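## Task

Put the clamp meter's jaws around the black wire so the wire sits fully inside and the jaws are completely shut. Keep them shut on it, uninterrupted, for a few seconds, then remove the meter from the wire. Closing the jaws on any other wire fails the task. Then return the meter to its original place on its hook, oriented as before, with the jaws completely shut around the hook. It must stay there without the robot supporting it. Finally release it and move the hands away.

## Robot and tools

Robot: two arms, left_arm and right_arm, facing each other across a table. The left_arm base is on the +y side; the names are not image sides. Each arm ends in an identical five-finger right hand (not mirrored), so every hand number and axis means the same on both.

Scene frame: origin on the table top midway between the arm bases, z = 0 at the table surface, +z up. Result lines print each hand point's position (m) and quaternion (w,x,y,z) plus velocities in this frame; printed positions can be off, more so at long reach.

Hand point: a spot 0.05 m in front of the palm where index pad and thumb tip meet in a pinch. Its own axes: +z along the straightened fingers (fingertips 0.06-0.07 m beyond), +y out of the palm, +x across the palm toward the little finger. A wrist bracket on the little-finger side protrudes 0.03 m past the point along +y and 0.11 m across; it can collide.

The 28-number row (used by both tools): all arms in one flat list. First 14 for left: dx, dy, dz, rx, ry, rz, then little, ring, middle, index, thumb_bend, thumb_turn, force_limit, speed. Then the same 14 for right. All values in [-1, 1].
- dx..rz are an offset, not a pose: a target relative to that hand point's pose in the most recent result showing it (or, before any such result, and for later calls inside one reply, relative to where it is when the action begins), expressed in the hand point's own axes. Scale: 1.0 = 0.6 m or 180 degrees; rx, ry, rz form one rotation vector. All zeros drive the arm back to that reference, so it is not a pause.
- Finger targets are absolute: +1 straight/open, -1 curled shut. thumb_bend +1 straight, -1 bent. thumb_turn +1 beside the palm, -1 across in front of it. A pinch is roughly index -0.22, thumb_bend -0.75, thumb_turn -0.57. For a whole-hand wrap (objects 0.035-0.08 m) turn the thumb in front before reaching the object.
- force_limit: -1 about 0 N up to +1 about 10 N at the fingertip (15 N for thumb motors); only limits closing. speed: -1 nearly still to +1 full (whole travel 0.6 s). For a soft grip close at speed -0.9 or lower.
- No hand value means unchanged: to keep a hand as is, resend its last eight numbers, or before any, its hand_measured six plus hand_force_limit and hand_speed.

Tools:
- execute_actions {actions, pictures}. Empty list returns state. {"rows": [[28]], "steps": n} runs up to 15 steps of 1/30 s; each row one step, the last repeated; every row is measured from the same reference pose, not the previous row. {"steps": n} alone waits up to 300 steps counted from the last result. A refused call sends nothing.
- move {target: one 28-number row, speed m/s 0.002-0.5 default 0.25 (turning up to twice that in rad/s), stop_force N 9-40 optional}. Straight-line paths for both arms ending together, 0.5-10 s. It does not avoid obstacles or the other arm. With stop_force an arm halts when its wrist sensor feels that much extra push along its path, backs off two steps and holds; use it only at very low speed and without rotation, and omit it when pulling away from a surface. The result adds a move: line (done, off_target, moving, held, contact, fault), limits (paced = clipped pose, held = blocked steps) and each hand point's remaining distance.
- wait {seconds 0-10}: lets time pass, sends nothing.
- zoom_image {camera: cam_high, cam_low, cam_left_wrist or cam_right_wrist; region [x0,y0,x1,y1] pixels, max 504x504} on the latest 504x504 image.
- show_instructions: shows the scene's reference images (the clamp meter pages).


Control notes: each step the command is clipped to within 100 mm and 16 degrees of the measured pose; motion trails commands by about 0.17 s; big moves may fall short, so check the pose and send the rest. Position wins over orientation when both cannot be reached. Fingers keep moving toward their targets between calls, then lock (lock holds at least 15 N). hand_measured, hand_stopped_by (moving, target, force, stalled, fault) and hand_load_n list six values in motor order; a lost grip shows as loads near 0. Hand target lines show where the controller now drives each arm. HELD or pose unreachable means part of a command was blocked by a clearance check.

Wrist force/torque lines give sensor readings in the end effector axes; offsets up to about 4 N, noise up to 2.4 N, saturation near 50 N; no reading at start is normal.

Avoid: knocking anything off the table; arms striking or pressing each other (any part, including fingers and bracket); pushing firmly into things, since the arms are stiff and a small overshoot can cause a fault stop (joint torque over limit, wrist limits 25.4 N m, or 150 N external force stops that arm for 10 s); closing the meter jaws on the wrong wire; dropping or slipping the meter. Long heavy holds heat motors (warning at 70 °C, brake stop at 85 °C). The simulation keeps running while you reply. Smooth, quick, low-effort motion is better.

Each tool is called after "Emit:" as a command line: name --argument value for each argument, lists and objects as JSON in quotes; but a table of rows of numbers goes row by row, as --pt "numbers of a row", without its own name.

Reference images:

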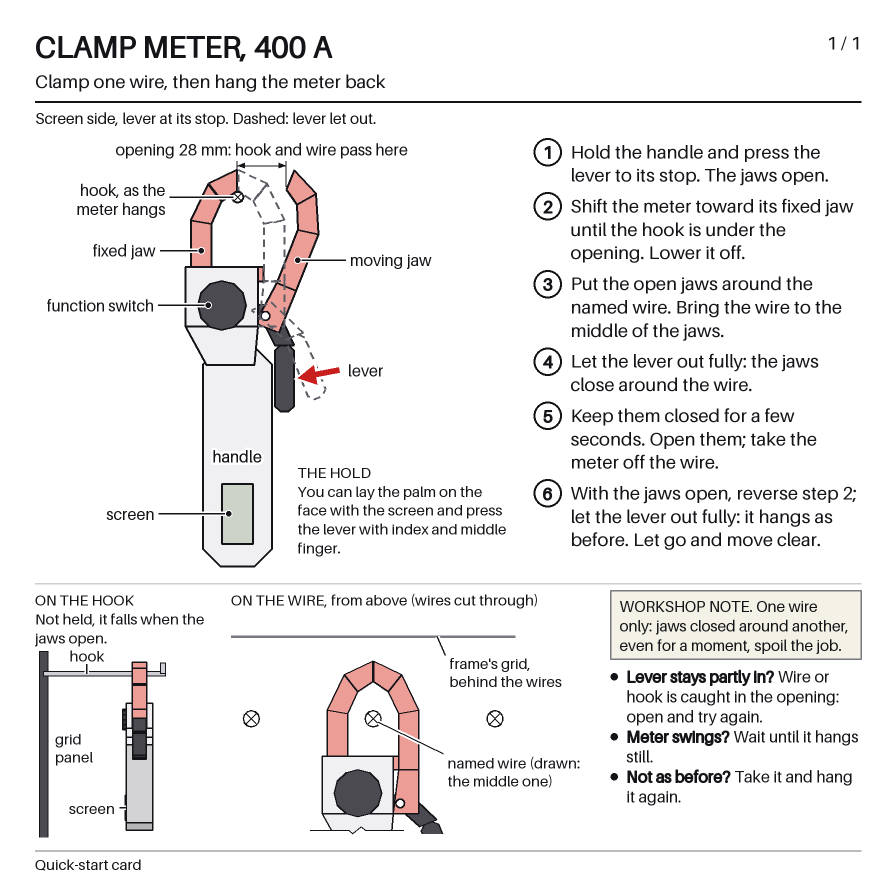

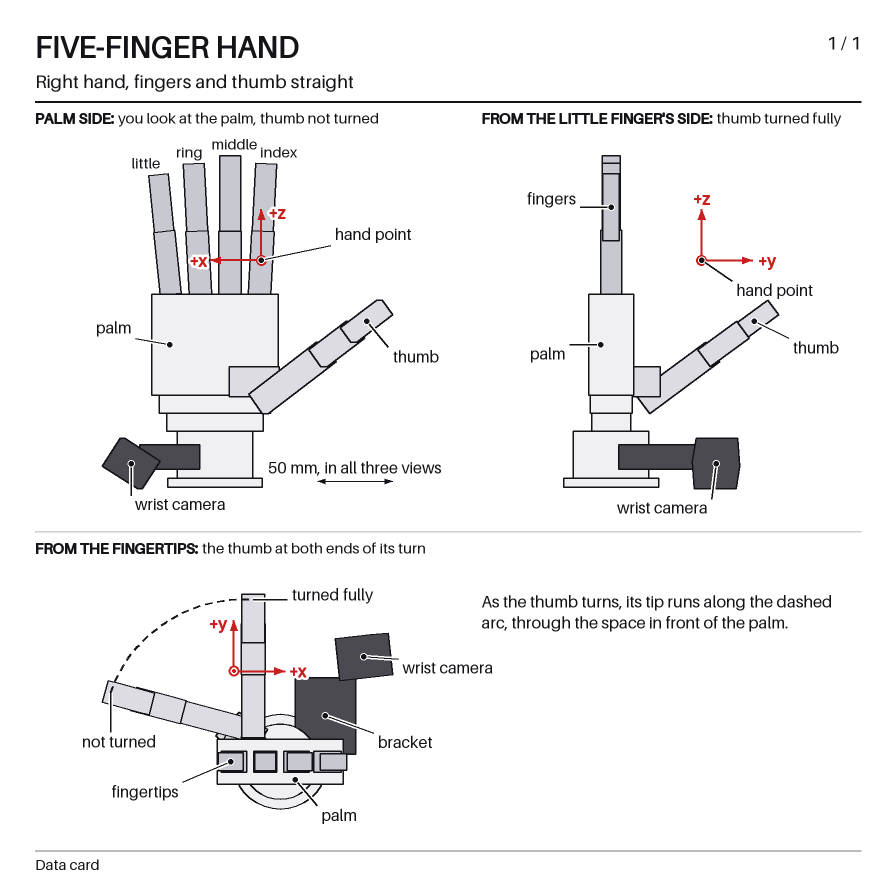

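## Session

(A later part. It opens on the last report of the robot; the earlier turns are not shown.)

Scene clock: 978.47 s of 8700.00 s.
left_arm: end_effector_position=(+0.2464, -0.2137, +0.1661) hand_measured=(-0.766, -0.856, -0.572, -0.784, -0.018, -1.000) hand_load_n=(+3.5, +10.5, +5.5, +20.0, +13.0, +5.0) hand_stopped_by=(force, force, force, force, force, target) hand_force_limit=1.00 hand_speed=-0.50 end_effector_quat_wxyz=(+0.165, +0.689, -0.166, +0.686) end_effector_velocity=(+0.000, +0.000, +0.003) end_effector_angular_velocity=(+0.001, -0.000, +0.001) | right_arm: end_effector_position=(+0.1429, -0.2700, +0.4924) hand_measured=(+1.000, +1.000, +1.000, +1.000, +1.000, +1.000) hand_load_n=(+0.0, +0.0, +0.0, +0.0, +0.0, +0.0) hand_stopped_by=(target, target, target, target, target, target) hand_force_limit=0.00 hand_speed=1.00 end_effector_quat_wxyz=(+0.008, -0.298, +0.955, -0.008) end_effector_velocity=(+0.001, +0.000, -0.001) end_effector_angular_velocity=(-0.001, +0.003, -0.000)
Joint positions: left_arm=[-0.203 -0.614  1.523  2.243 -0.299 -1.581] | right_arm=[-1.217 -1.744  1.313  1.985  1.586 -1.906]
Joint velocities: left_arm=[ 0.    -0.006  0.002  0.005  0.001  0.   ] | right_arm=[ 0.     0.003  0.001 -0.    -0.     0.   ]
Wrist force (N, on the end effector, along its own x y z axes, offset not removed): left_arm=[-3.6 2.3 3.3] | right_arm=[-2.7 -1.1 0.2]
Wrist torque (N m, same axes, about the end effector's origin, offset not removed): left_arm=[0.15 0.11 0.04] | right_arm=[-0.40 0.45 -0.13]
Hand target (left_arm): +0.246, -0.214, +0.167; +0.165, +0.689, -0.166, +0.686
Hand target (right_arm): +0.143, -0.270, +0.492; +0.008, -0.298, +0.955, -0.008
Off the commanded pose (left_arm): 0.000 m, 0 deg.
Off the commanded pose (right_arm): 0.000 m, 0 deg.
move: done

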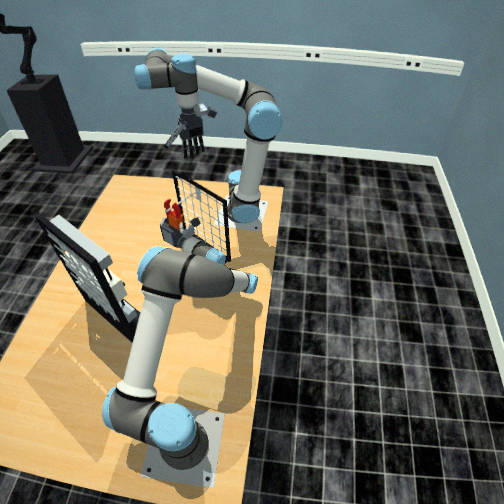

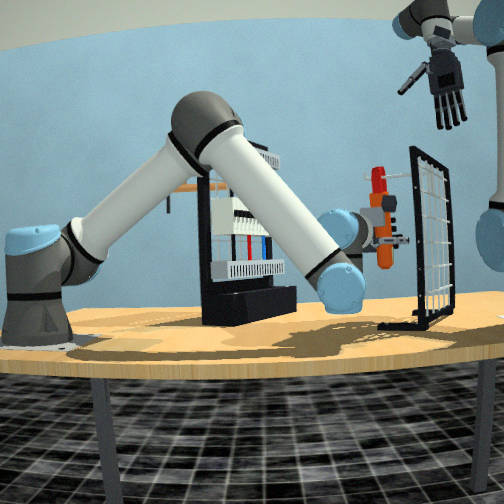

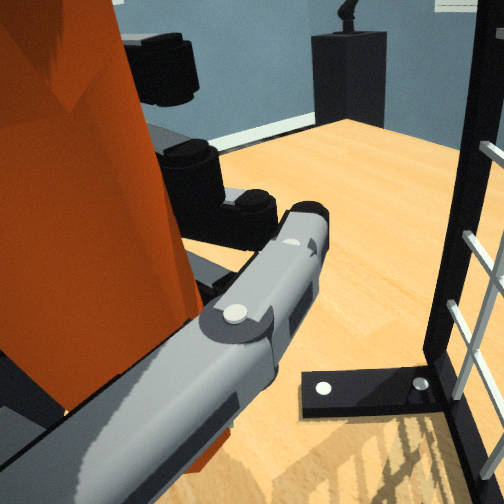

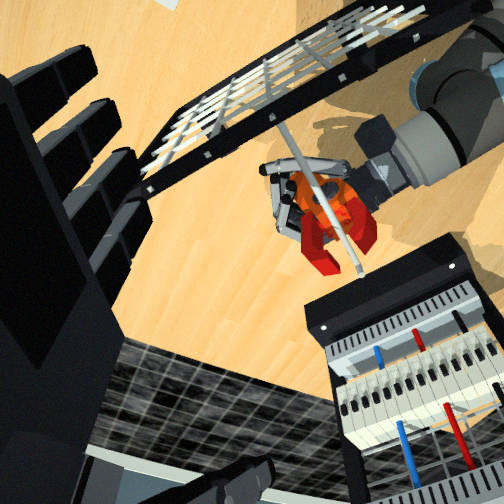

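Emit:
move --target '[0.0,0,0.018,0,0,0,-1,-1,-1,-1,-1,-1,1.0,-0.5, 0,0,0,0,0,0,1,1,1,1,1,1,0,1]' --speed 0.015

Emit:
move --target '[0,0,0,0,0,0,0.7,0.7,-1,-1,-1,-1,1.0,-0.6, 0,0,0,0,0,0,1,1,1,1,1,1,0,1]' --speed 0.015

Emit:
zoom_image --camera "cam_right_wrist" --region '[230, 90, 480, 340]'

Emit:
zoom_image --camera "cam_low" --region '[310, 140, 470, 300]'

Scene clock: 991.23 s of 8700.00 s.
left_arm: end_effector_position=(+0.2557, -0.2184, +0.1661) hand_measured=(-0.766, -0.856, -0.572, -0.784, -0.018, -1.000) hand_load_n=(+3.5, +10.5, +5.5, +20.0, +13.0, +5.0) hand_stopped_by=(force, force, force, force, force, target) hand_force_limit=1.00 hand_speed=-0.50 end_effector_quat_wxyz=(+0.165, +0.689, -0.166, +0.686) end_effector_velocity=(+0.004, -0.001, +0.001) end_effector_angular_velocity=(+0.001, -0.001, +0.003) | right_arm: end_effector_position=(+0.1429, -0.2700, +0.4924) hand_measured=(+1.000, +1.000, +1.000, +1.000, +1.000, +1.000) hand_load_n=(+0.0, +0.0, +0.0, +0.0, +0.0, +0.0) hand_stopped_by=(target, target, target, target, target, target) hand_force_limit=0.00 hand_speed=1.00 end_effector_quat_wxyz=(+0.008, -0.298, +0.955, -0.008) end_effector_velocity=(-0.001, -0.000, +0.001) end_effector_angular_velocity=(+0.001, -0.003, +0.000)
Joint positions: left_arm=[-0.187 -0.606  1.504  2.254 -0.316 -1.58 ] | right_arm=[-1.217 -1.744  1.313  1.985  1.586 -1.906]
Joint velocities: left_arm=[ 0.006  0.001 -0.006  0.003 -0.004  0.002] | right_arm=[ 0.    -0.002 -0.001  0.    -0.001 -0.   ]
Wrist force (N, on the end effector, along its own x y z axes, offset not removed): left_arm=[-3.4 0.0 -1.3] | right_arm=[-2.9 -0.9 -1.4]
Wrist torque (N m, same axes, about the end effector's origin, offset not removed): left_arm=[0.11 0.22 -0.43] | right_arm=[-0.27 0.48 -0.13]
Hand target (left_arm): +0.256, -0.219, +0.166; +0.165, +0.689, -0.166, +0.686
Hand target (right_arm): +0.143, -0.270, +0.492; +0.008, -0.298, +0.955, -0.008
Off the commanded pose (left_arm): 0.000 m, 0 deg.
Off the commanded pose (right_arm): 0.000 m, 0 deg.
After step 90, 8.80 s passed at rest.
move: done

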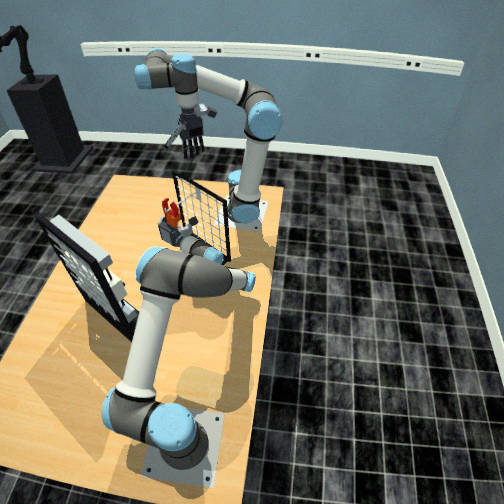

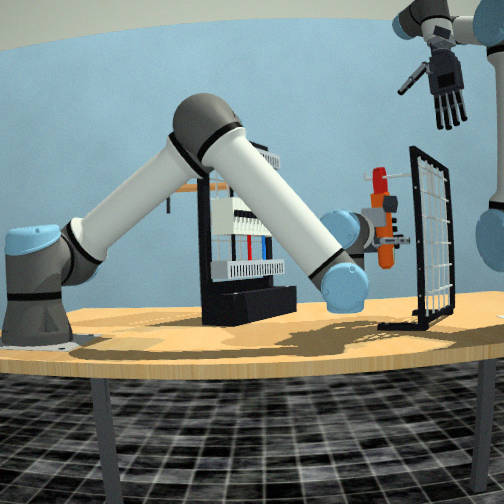

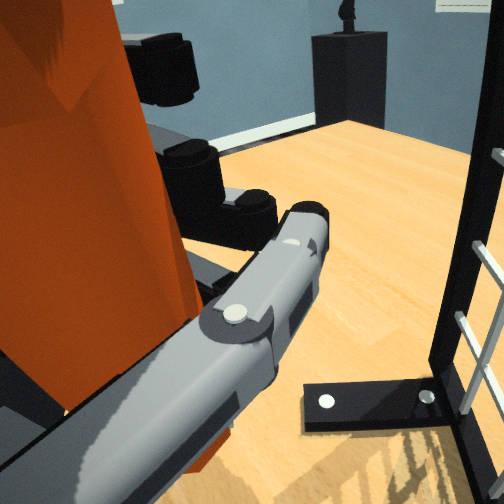

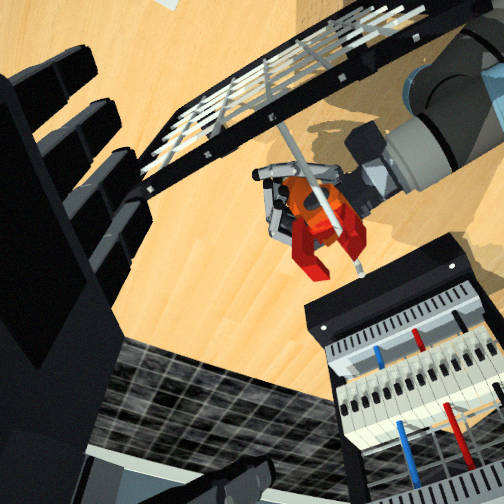

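Scene clock: 993.83 s of 8700.00 s.
left_arm: end_effector_position=(+0.2557, -0.2184, +0.1661) hand_measured=(+0.700, +0.700, -0.572, -0.784, -0.018, -1.000) hand_load_n=(+0.0, +0.0, +5.5, +20.0, +12.5, +5.5) hand_stopped_by=(target, target, force, force, force, target) hand_force_limit=1.00 hand_speed=-0.60 end_effector_quat_wxyz=(+0.165, +0.689, -0.166, +0.686) end_effector_velocity=(+0.000, +0.000, +0.001) end_effector_angular_velocity=(-0.001, +0.000, +0.000) | right_arm: end_effector_position=(+0.1429, -0.2700, +0.4924) hand_measured=(+1.000, +1.000, +1.000, +1.000, +1.000, +1.000) hand_load_n=(+0.0, +0.0, +0.0, +0.0, +0.0, +0.0) hand_stopped_by=(target, target, target, target, target, target) hand_force_limit=0.00 hand_speed=1.00 end_effector_quat_wxyz=(+0.008, -0.298, +0.955, -0.008) end_effector_velocity=(+0.000, -0.000, +0.000) end_effector_angular_velocity=(-0.000, +0.000, +0.000)
Joint positions: left_arm=[-0.187 -0.606  1.504  2.254 -0.316 -1.58 ] | right_arm=[-1.217 -1.744  1.313  1.985  1.586 -1.906]
Joint velocities: left_arm=[ 0.    -0.001 -0.    -0.001  0.    -0.   ] | right_arm=[-0.     0.001 -0.001  0.     0.    -0.   ]
Wrist force (N, on the end effector, along its own x y z axes, offset not removed): left_arm=[-1.9 -4.5 -7.1] | right_arm=[-2.5 -0.5 0.6]
Wrist torque (N m, same axes, about the end effector's origin, offset not removed): left_arm=[-0.44 1.02 -0.56] | right_arm=[-0.32 0.45 -0.04]
Hand target (left_arm): +0.256, -0.218, +0.166; +0.165, +0.689, -0.166, +0.686
Hand target (right_arm): +0.143, -0.270, +0.492; +0.008, -0.298, +0.955, -0.008
Off the commanded pose (left_arm): 0.000 m, 0 deg.
Off the commanded pose (right_arm): 0.000 m, 0 deg.
move: done

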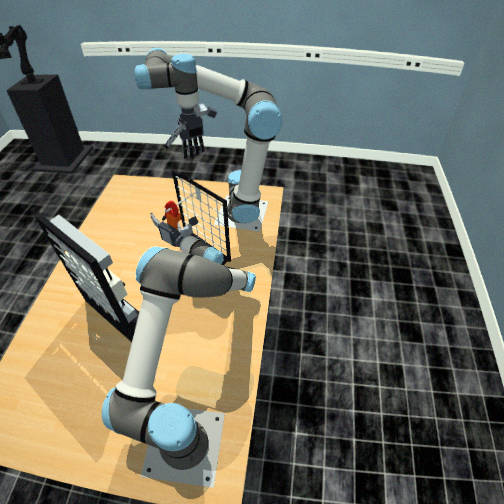

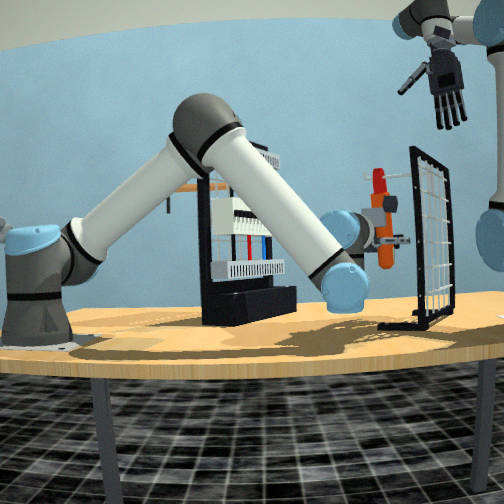

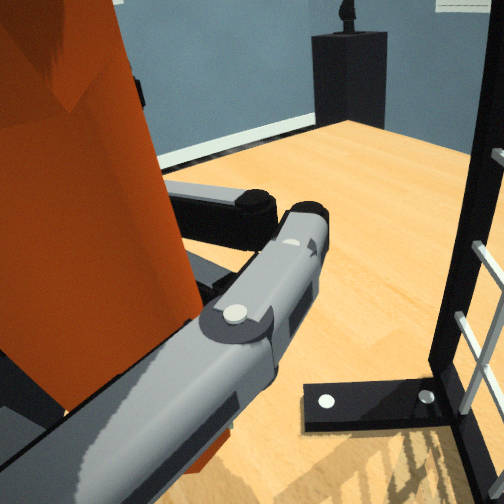

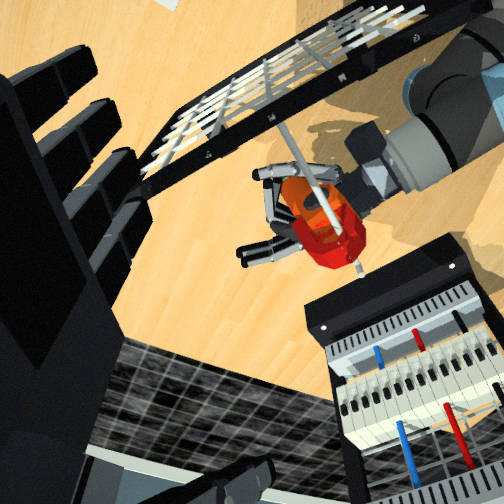

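Region (230, 90, 480, 340) of cam_right_wrist's 504x504 image, scaled by 2.016, with more detail than that image has.

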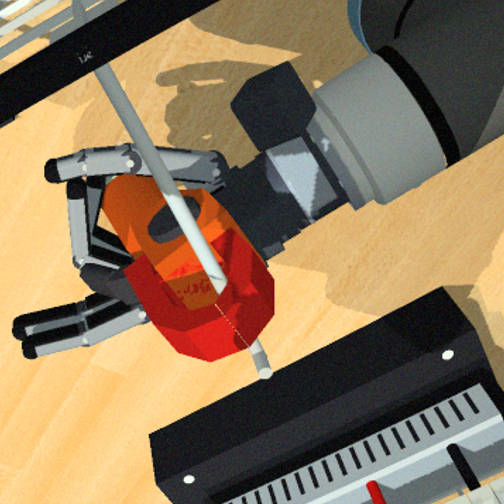

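Region (310, 140, 470, 300) of cam_low's 504x504 image, scaled by 3.150, with more detail than that image has.

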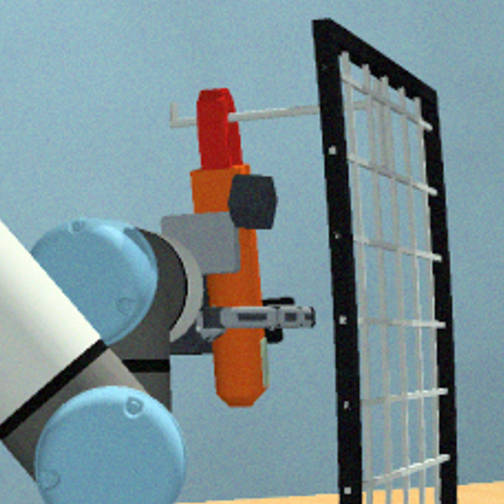

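Emit:
move --target '[-0.005,0,-0.01,0,0,0,0.7,0.7,-1,-1,-1,-1,1.0,-0.6, 0,0,0,0,0,0,1,1,1,1,1,1,0,1]' --speed 0.01

Emit:
zoom_image --camera "cam_right_wrist" --region '[230, 90, 480, 340]'

Scene clock: 1001.00 s of 8700.00 s.
left_arm: end_effector_position=(+0.2506, -0.2158, +0.1633) hand_measured=(+0.700, +0.700, -0.572, -0.784, -0.018, -1.000) hand_load_n=(+0.0, +0.0, +6.5, +17.5, +12.0, +1.5) hand_stopped_by=(target, target, force, force, force, target) hand_force_limit=1.00 hand_speed=-0.60 end_effector_quat_wxyz=(+0.165, +0.689, -0.166, +0.686) end_effector_velocity=(-0.002, +0.001, -0.001) end_effector_angular_velocity=(-0.002, +0.001, -0.000) | right_arm: end_effector_position=(+0.1429, -0.2700, +0.4924) hand_measured=(+1.000, +1.000, +1.000, +1.000, +1.000, +1.000) hand_load_n=(+0.0, +0.0, +0.0, +0.0, +0.0, +0.0) hand_stopped_by=(target, target, target, target, target, target) hand_force_limit=0.00 hand_speed=1.00 end_effector_quat_wxyz=(+0.008, -0.298, +0.955, -0.008) end_effector_velocity=(+0.000, -0.000, +0.000) end_effector_angular_velocity=(-0.000, -0.001, +0.000)
Joint positions: left_arm=[-0.196 -0.605  1.513  2.244 -0.307 -1.58 ] | right_arm=[-1.217 -1.744  1.313  1.985  1.586 -1.906]
Joint velocities: left_arm=[-0.004  0.     0.004 -0.005  0.004 -0.002] | right_arm=[-0.    -0.    -0.001 -0.     0.    -0.   ]
Wrist force (N, on the end effector, along its own x y z axes, offset not removed): left_arm=[0.5 -1.2 -0.4] | right_arm=[-4.1 -0.1 -0.4]
Wrist torque (N m, same axes, about the end effector's origin, offset not removed): left_arm=[-0.05 -0.17 -0.25] | right_arm=[-0.22 0.69 -0.09]
Hand target (left_arm): +0.250, -0.216, +0.163; +0.165, +0.689, -0.166, +0.686
Hand target (right_arm): +0.143, -0.270, +0.492; +0.008, -0.298, +0.955, -0.008
Off the commanded pose (left_arm): 0.000 m, 0 deg.
Off the commanded pose (right_arm): 0.000 m, 0 deg.
After step 90, 3.27 s passed at rest.
move: done

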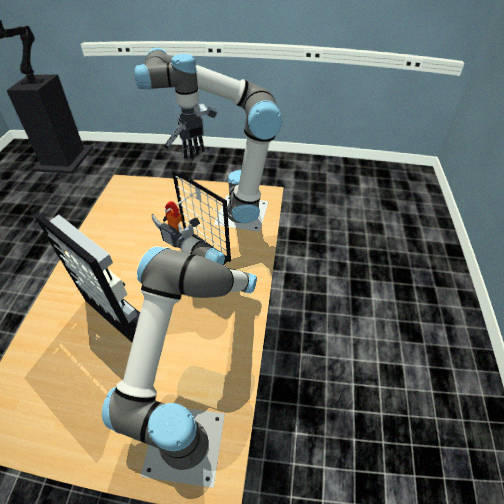

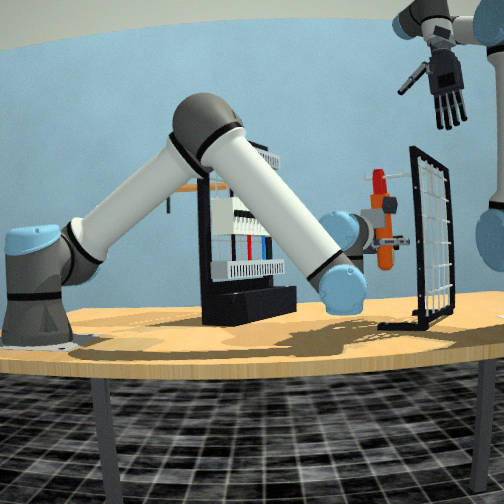

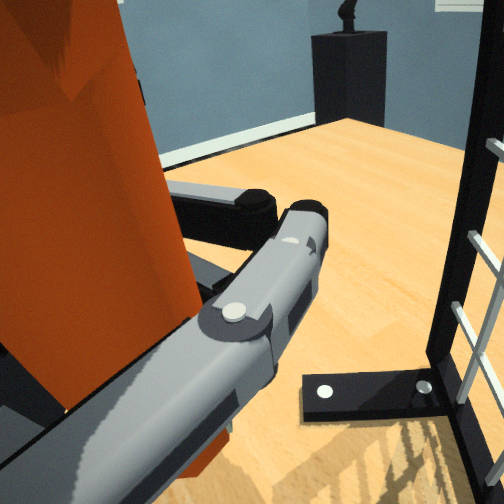

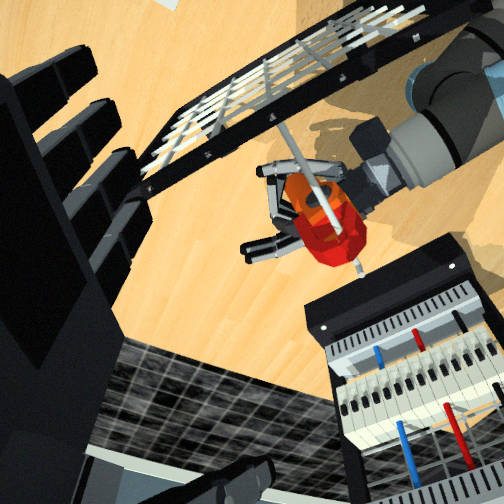

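Region (230, 90, 480, 340) of cam_right_wrist's 504x504 image, scaled by 2.016, with more detail than that image has.

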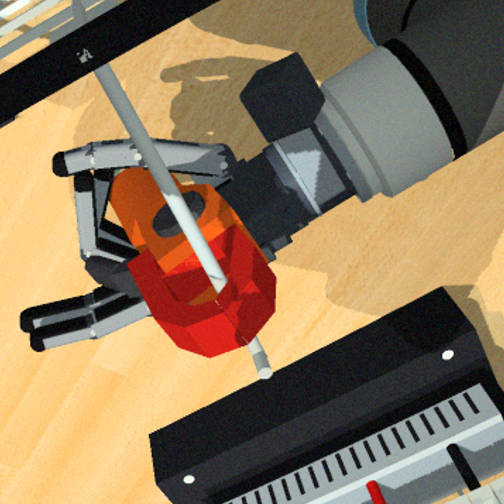

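Emit:
move --target '[0,0,-0.02,0,0,0,1,1,1,1,1,-1,1.0,-0.75, 0,0,0,0,0,0,1,1,1,1,1,1,0,1]' --speed 0.004

Emit:
zoom_image --camera "cam_right_wrist" --region '[230, 90, 480, 340]'

Scene clock: 1026.93 s of 8700.00 s.
left_arm: end_effector_position=(+0.2399, -0.2103, +0.1633) hand_measured=(+1.000, +1.000, +1.000, +1.000, +1.000, -1.000) hand_load_n=(+0.0, +0.0, +0.0, +0.0, +0.0, +0.0) hand_stopped_by=(target, target, target, target, target, target) hand_force_limit=1.00 hand_speed=-0.75 end_effector_quat_wxyz=(+0.165, +0.689, -0.166, +0.686) end_effector_velocity=(-0.001, -0.000, -0.001) end_effector_angular_velocity=(+0.003, -0.001, -0.001) | right_arm: end_effector_position=(+0.1429, -0.2700, +0.4924) hand_measured=(+1.000, +1.000, +1.000, +1.000, +1.000, +1.000) hand_load_n=(+0.0, +0.0, +0.0, +0.0, +0.0, +0.0) hand_stopped_by=(target, target, target, target, target, target) hand_force_limit=0.00 hand_speed=1.00 end_effector_quat_wxyz=(+0.008, -0.298, +0.955, -0.008) end_effector_velocity=(-0.001, -0.000, +0.001) end_effector_angular_velocity=(+0.001, -0.003, +0.000)
Joint positions: left_arm=[-0.215 -0.614  1.535  2.232 -0.287 -1.581] | right_arm=[-1.217 -1.744  1.313  1.985  1.586 -1.906]
Joint velocities: left_arm=[-0.001  0.001 -0.     0.    -0.     0.002] | right_arm=[-0.    -0.002 -0.001  0.     0.    -0.   ]
Wrist force (N, on the end effector, along its own x y z axes, offset not removed): left_arm=[-0.9 -3.2 -2.2] | right_arm=[-3.9 -2.0 0.0]
Wrist torque (N m, same axes, about the end effector's origin, offset not removed): left_arm=[-0.28 0.14 -0.38] | right_arm=[-0.57 0.71 -0.22]
Hand target (left_arm): +0.240, -0.210, +0.163; +0.165, +0.689, -0.166, +0.686
Hand target (right_arm): +0.143, -0.270, +0.492; +0.008, -0.298, +0.955, -0.008
Off the commanded pose (left_arm): 0.000 m, 0 deg.
Off the commanded pose (right_arm): 0.000 m, 0 deg.
After step 90, 18.37 s passed at rest.
move: done

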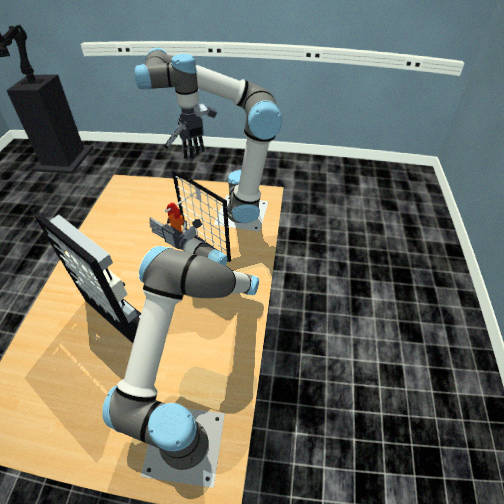

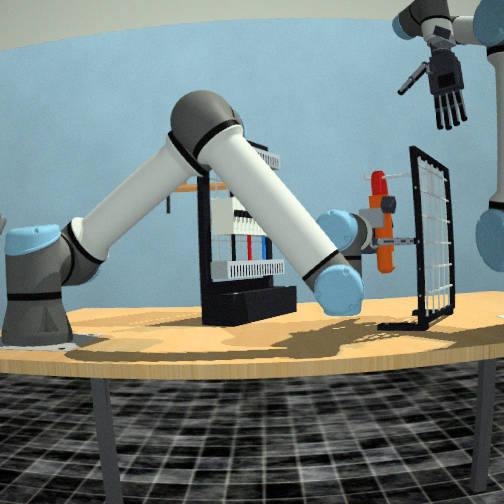

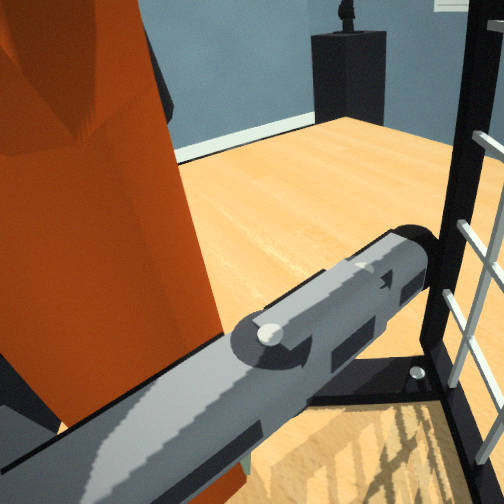

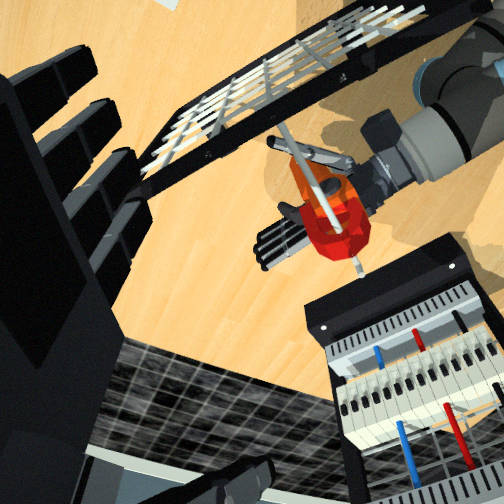

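Region (230, 90, 480, 340) of cam_right_wrist's 504x504 image, scaled by 2.016, with more detail than that image has.

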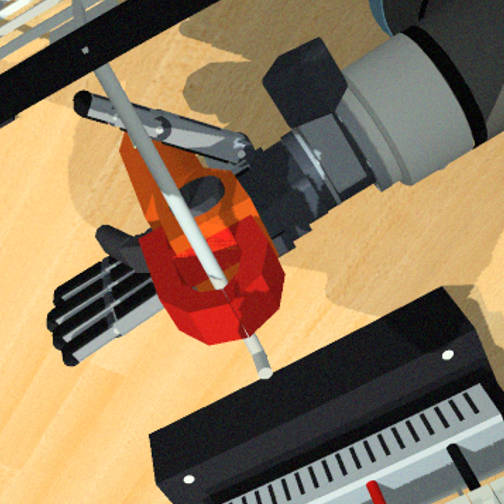

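Released. Backing out slowly.

Emit:
move --target '[0,-0.01,-0.1,0,0,0,1,1,1,1,1,-1,1.0,-0.75, 0,0,0,0,0,0,1,1,1,1,1,1,0,1]' --speed 0.03

Emit:
move --target '[0.05,-0.15,-0.1,0,0,0,1,1,1,1,1,-1,1.0,-0.75, 0,0,0,0,0,0,1,1,1,1,1,1,0,1]' --speed 0.08

Emit:
zoom_image --camera "cam_right_wrist" --region '[230, 90, 480, 340]'

Emit:
zoom_image --camera "cam_low" --region '[310, 140, 470, 300]'

Scene clock: 1037.90 s of 8700.00 s.
left_arm: end_effector_position=(+0.1895, -0.1780, +0.1635) hand_measured=(+1.000, +1.000, +1.000, +1.000, +1.000, -1.000) hand_load_n=(+0.0, +0.0, +0.0, +0.0, +0.0, +0.0) hand_stopped_by=(target, target, target, target, target, target) hand_force_limit=1.00 hand_speed=-0.75 end_effector_quat_wxyz=(+0.165, +0.689, -0.166, +0.686) end_effector_velocity=(-0.002, +0.001, +0.001) end_effector_angular_velocity=(-0.001, +0.000, -0.000) | right_arm: end_effector_position=(+0.1429, -0.2700, +0.4924) hand_measured=(+1.000, +1.000, +1.000, +1.000, +1.000, +1.000) hand_load_n=(+0.0, +0.0, +0.0, +0.0, +0.0, +0.0) hand_stopped_by=(target, target, target, target, target, target) hand_force_limit=0.00 hand_speed=1.00 end_effector_quat_wxyz=(+0.008, -0.298, +0.955, -0.008) end_effector_velocity=(-0.000, -0.000, +0.000) end_effector_angular_velocity=(+0.000, -0.001, +0.000)
Joint positions: left_arm=[-0.315 -0.661  1.65   2.17  -0.188 -1.588] | right_arm=[-1.217 -1.744  1.313  1.985  1.586 -1.906]
Joint velocities: left_arm=[-0.004 -0.003  0.005 -0.003  0.004 -0.001] | right_arm=[ 0.    -0.001 -0.001 -0.     0.     0.   ]
Wrist force (N, on the end effector, along its own x y z axes, offset not removed): left_arm=[-3.5 -0.8 -0.9] | right_arm=[-2.6 -2.2 -1.2]
Wrist torque (N m, same axes, about the end effector's origin, offset not removed): left_arm=[0.12 0.55 -0.57] | right_arm=[-0.41 0.52 -0.15]
Hand target (left_arm): +0.189, -0.178, +0.163; +0.165, +0.689, -0.166, +0.686
Hand target (right_arm): +0.143, -0.270, +0.492; +0.008, -0.298, +0.955, -0.008
Off the commanded pose (left_arm): 0.000 m, 0 deg.
Off the commanded pose (right_arm): 0.000 m, 0 deg.
After step 90, 5.60 s passed at rest.
move: done

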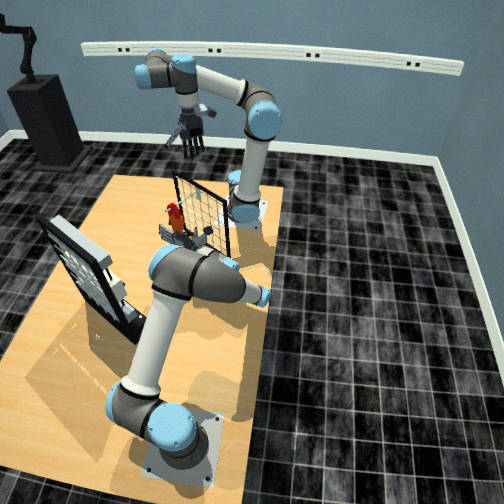

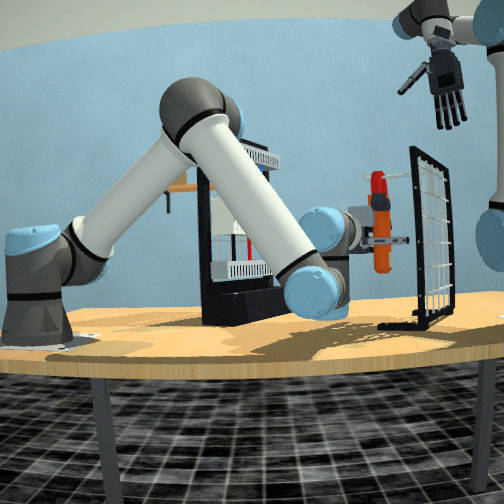

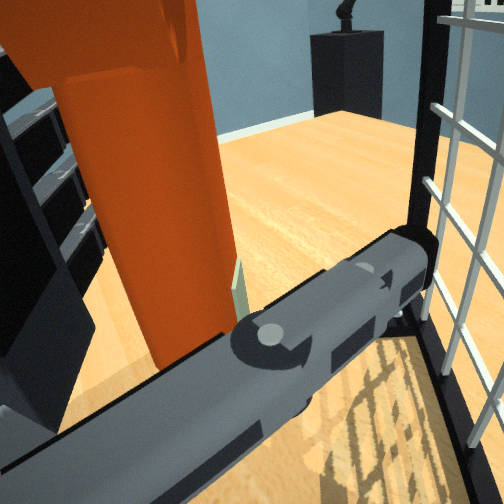

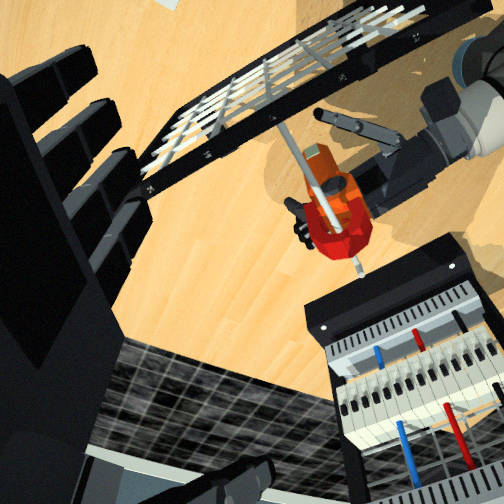

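Scene clock: 1039.83 s of 8700.00 s.
left_arm: end_effector_position=(+0.1769, -0.0710, +0.1937) hand_measured=(+1.000, +1.000, +1.000, +1.000, +1.000, -1.000) hand_load_n=(+0.0, +0.0, +0.0, +0.0, +0.0, +0.0) hand_stopped_by=(target, target, target, target, target, target) hand_force_limit=1.00 hand_speed=-0.75 end_effector_quat_wxyz=(+0.165, +0.689, -0.166, +0.686) end_effector_velocity=(+0.000, +0.003, +0.001) end_effector_angular_velocity=(-0.003, +0.002, +0.001) | right_arm: end_effector_position=(+0.1429, -0.2700, +0.4924) hand_measured=(+1.000, +1.000, +1.000, +1.000, +1.000, +1.000) hand_load_n=(+0.0, +0.0, +0.0, +0.0, +0.0, +0.0) hand_stopped_by=(target, target, target, target, target, target) hand_force_limit=0.00 hand_speed=1.00 end_effector_quat_wxyz=(+0.008, -0.298, +0.955, -0.008) end_effector_velocity=(+0.000, +0.000, -0.000) end_effector_angular_velocity=(-0.000, +0.000, -0.000)
Joint positions: left_arm=[-0.408 -0.856  2.004  2.029 -0.094 -1.606] | right_arm=[-1.217 -1.744  1.313  1.985  1.586 -1.906]
Joint velocities: left_arm=[-0.002 -0.006  0.01   0.002  0.003 -0.008] | right_arm=[ 0.     0.001 -0.    -0.     0.     0.   ]
Wrist force (N, on the end effector, along its own x y z axes, offset not removed): left_arm=[-0.9 -0.6 -3.3] | right_arm=[-3.7 -0.7 -0.9]
Wrist torque (N m, same axes, about the end effector's origin, offset not removed): left_arm=[0.20 0.20 -0.22] | right_arm=[-0.25 0.73 -0.14]
Hand target (left_arm): +0.177, -0.071, +0.194; +0.165, +0.689, -0.166, +0.686
Hand target (right_arm): +0.143, -0.270, +0.492; +0.008, -0.298, +0.955, -0.008
Off the commanded pose (left_arm): 0.000 m, 0 deg.
Off the commanded pose (right_arm): 0.000 m, 0 deg.
move: done

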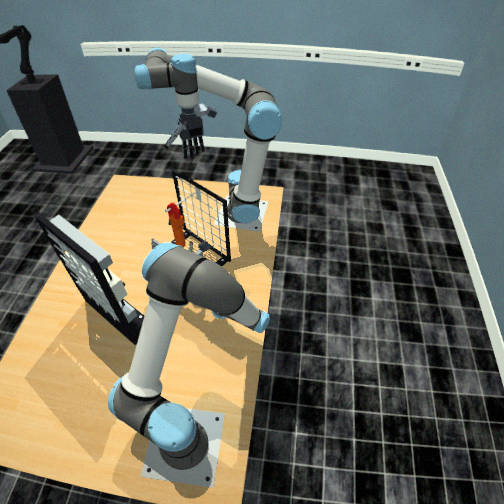

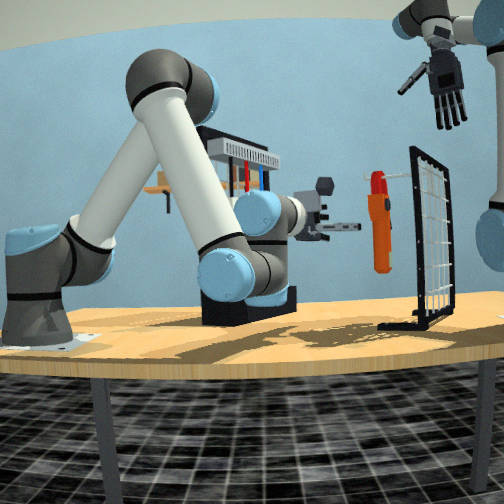

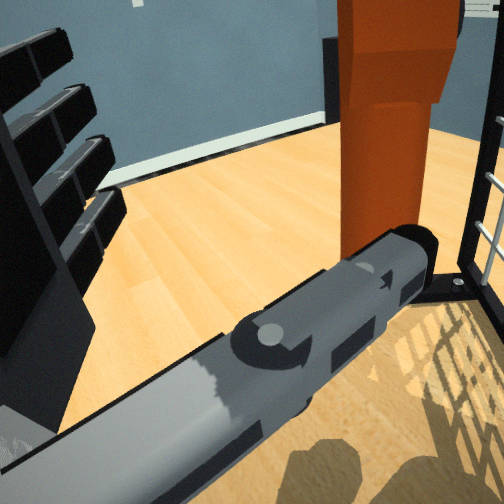

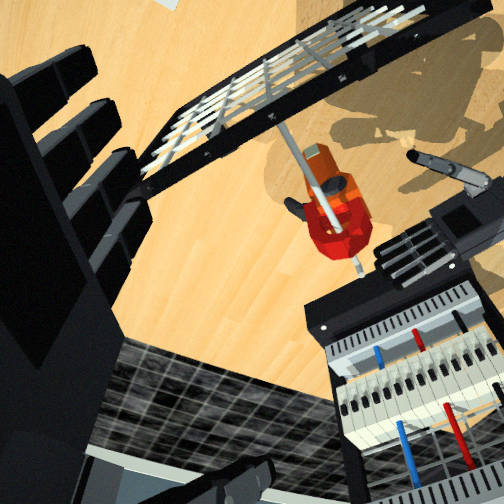

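Region (230, 90, 480, 340) of cam_right_wrist's 504x504 image, scaled by 2.016, with more detail than that image has.

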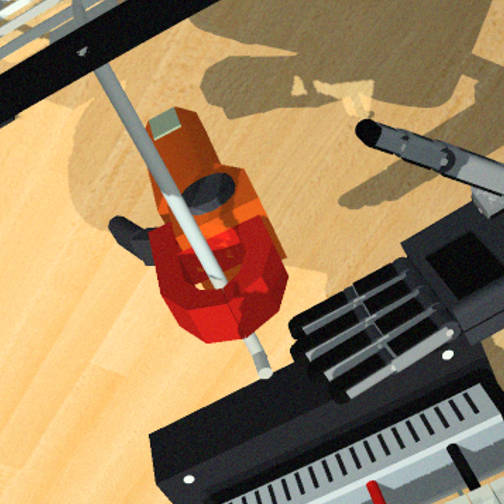

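Region (310, 140, 470, 300) of cam_low's 504x504 image, scaled by 3.150, with more detail than that image has.

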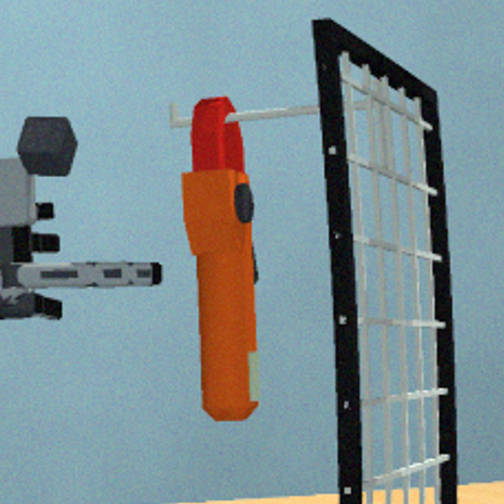

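Emit:
move --target '[0.4,-0.03,0,0,0,0,1,1,1,1,1,-1,1.0,-0.75, 0,0,0,0,0,0,1,1,1,1,1,1,0,1]' --speed 0.12

Scene clock: 1049.67 s of 8700.00 s.
left_arm: end_effector_position=(+0.1858, -0.0554, +0.4333) hand_measured=(+1.000, +1.000, +1.000, +1.000, +1.000, -1.000) hand_load_n=(+0.0, +0.0, +0.0, +0.0, +0.0, +0.0) hand_stopped_by=(target, target, target, target, target, target) hand_force_limit=1.00 hand_speed=-0.75 end_effector_quat_wxyz=(+0.165, +0.687, -0.165, +0.688) end_effector_velocity=(+0.001, +0.001, +0.003) end_effector_angular_velocity=(+0.008, +0.013, -0.001) | right_arm: end_effector_position=(+0.1429, -0.2700, +0.4924) hand_measured=(+1.000, +1.000, +1.000, +1.000, +1.000, +1.000) hand_load_n=(+0.0, +0.0, +0.0, +0.0, +0.0, +0.0) hand_stopped_by=(target, target, target, target, target, target) hand_force_limit=0.00 hand_speed=1.00 end_effector_quat_wxyz=(+0.008, -0.298, +0.955, -0.008) end_effector_velocity=(-0.001, -0.000, +0.001) end_effector_angular_velocity=(+0.001, -0.003, -0.000)
Joint positions: left_arm=[-0.403 -1.338  1.91   2.552 -0.099 -1.552] | right_arm=[-1.217 -1.744  1.313  1.985  1.586 -1.906]
Joint velocities: left_arm=[ 0.002 -0.043  0.035  0.161 -0.003 -0.152] | right_arm=[ 0.    -0.003 -0.     0.    -0.     0.   ]
Wrist force (N, on the end effector, along its own x y z axes, offset not removed): left_arm=[-1.6 1.4 0.2] | right_arm=[-2.3 -0.7 -0.6]
Wrist torque (N m, same axes, about the end effector's origin, offset not removed): left_arm=[0.32 0.05 -0.34] | right_arm=[-0.29 0.47 -0.09]
Hand target (left_arm): +0.186, -0.055, +0.434; +0.165, +0.688, -0.165, +0.687
Hand target (right_arm): +0.143, -0.270, +0.492; +0.008, -0.298, +0.955, -0.008
Off the commanded pose (left_arm): 0.000 m, 0 deg.
Off the commanded pose (right_arm): 0.000 m, 0 deg.
After step 90, 4.30 s passed at rest.
move: done

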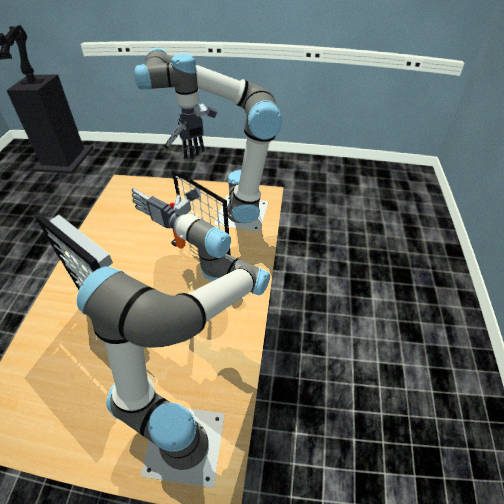

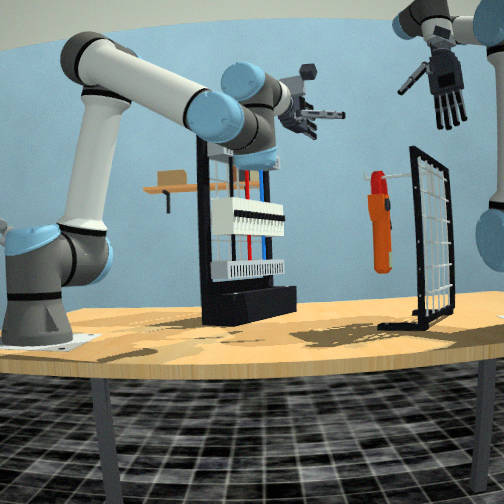

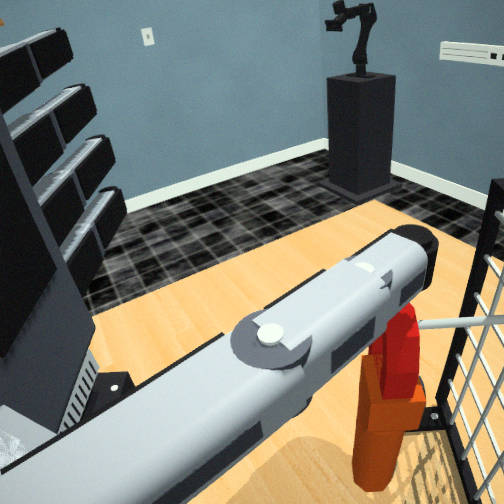

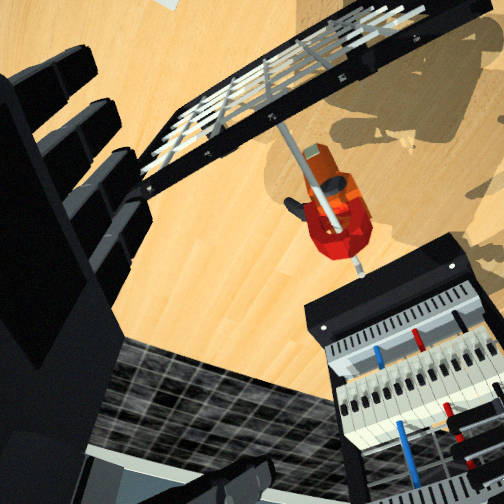

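Emit:
finished_scene --scene 1

The scene is finished: the task was done.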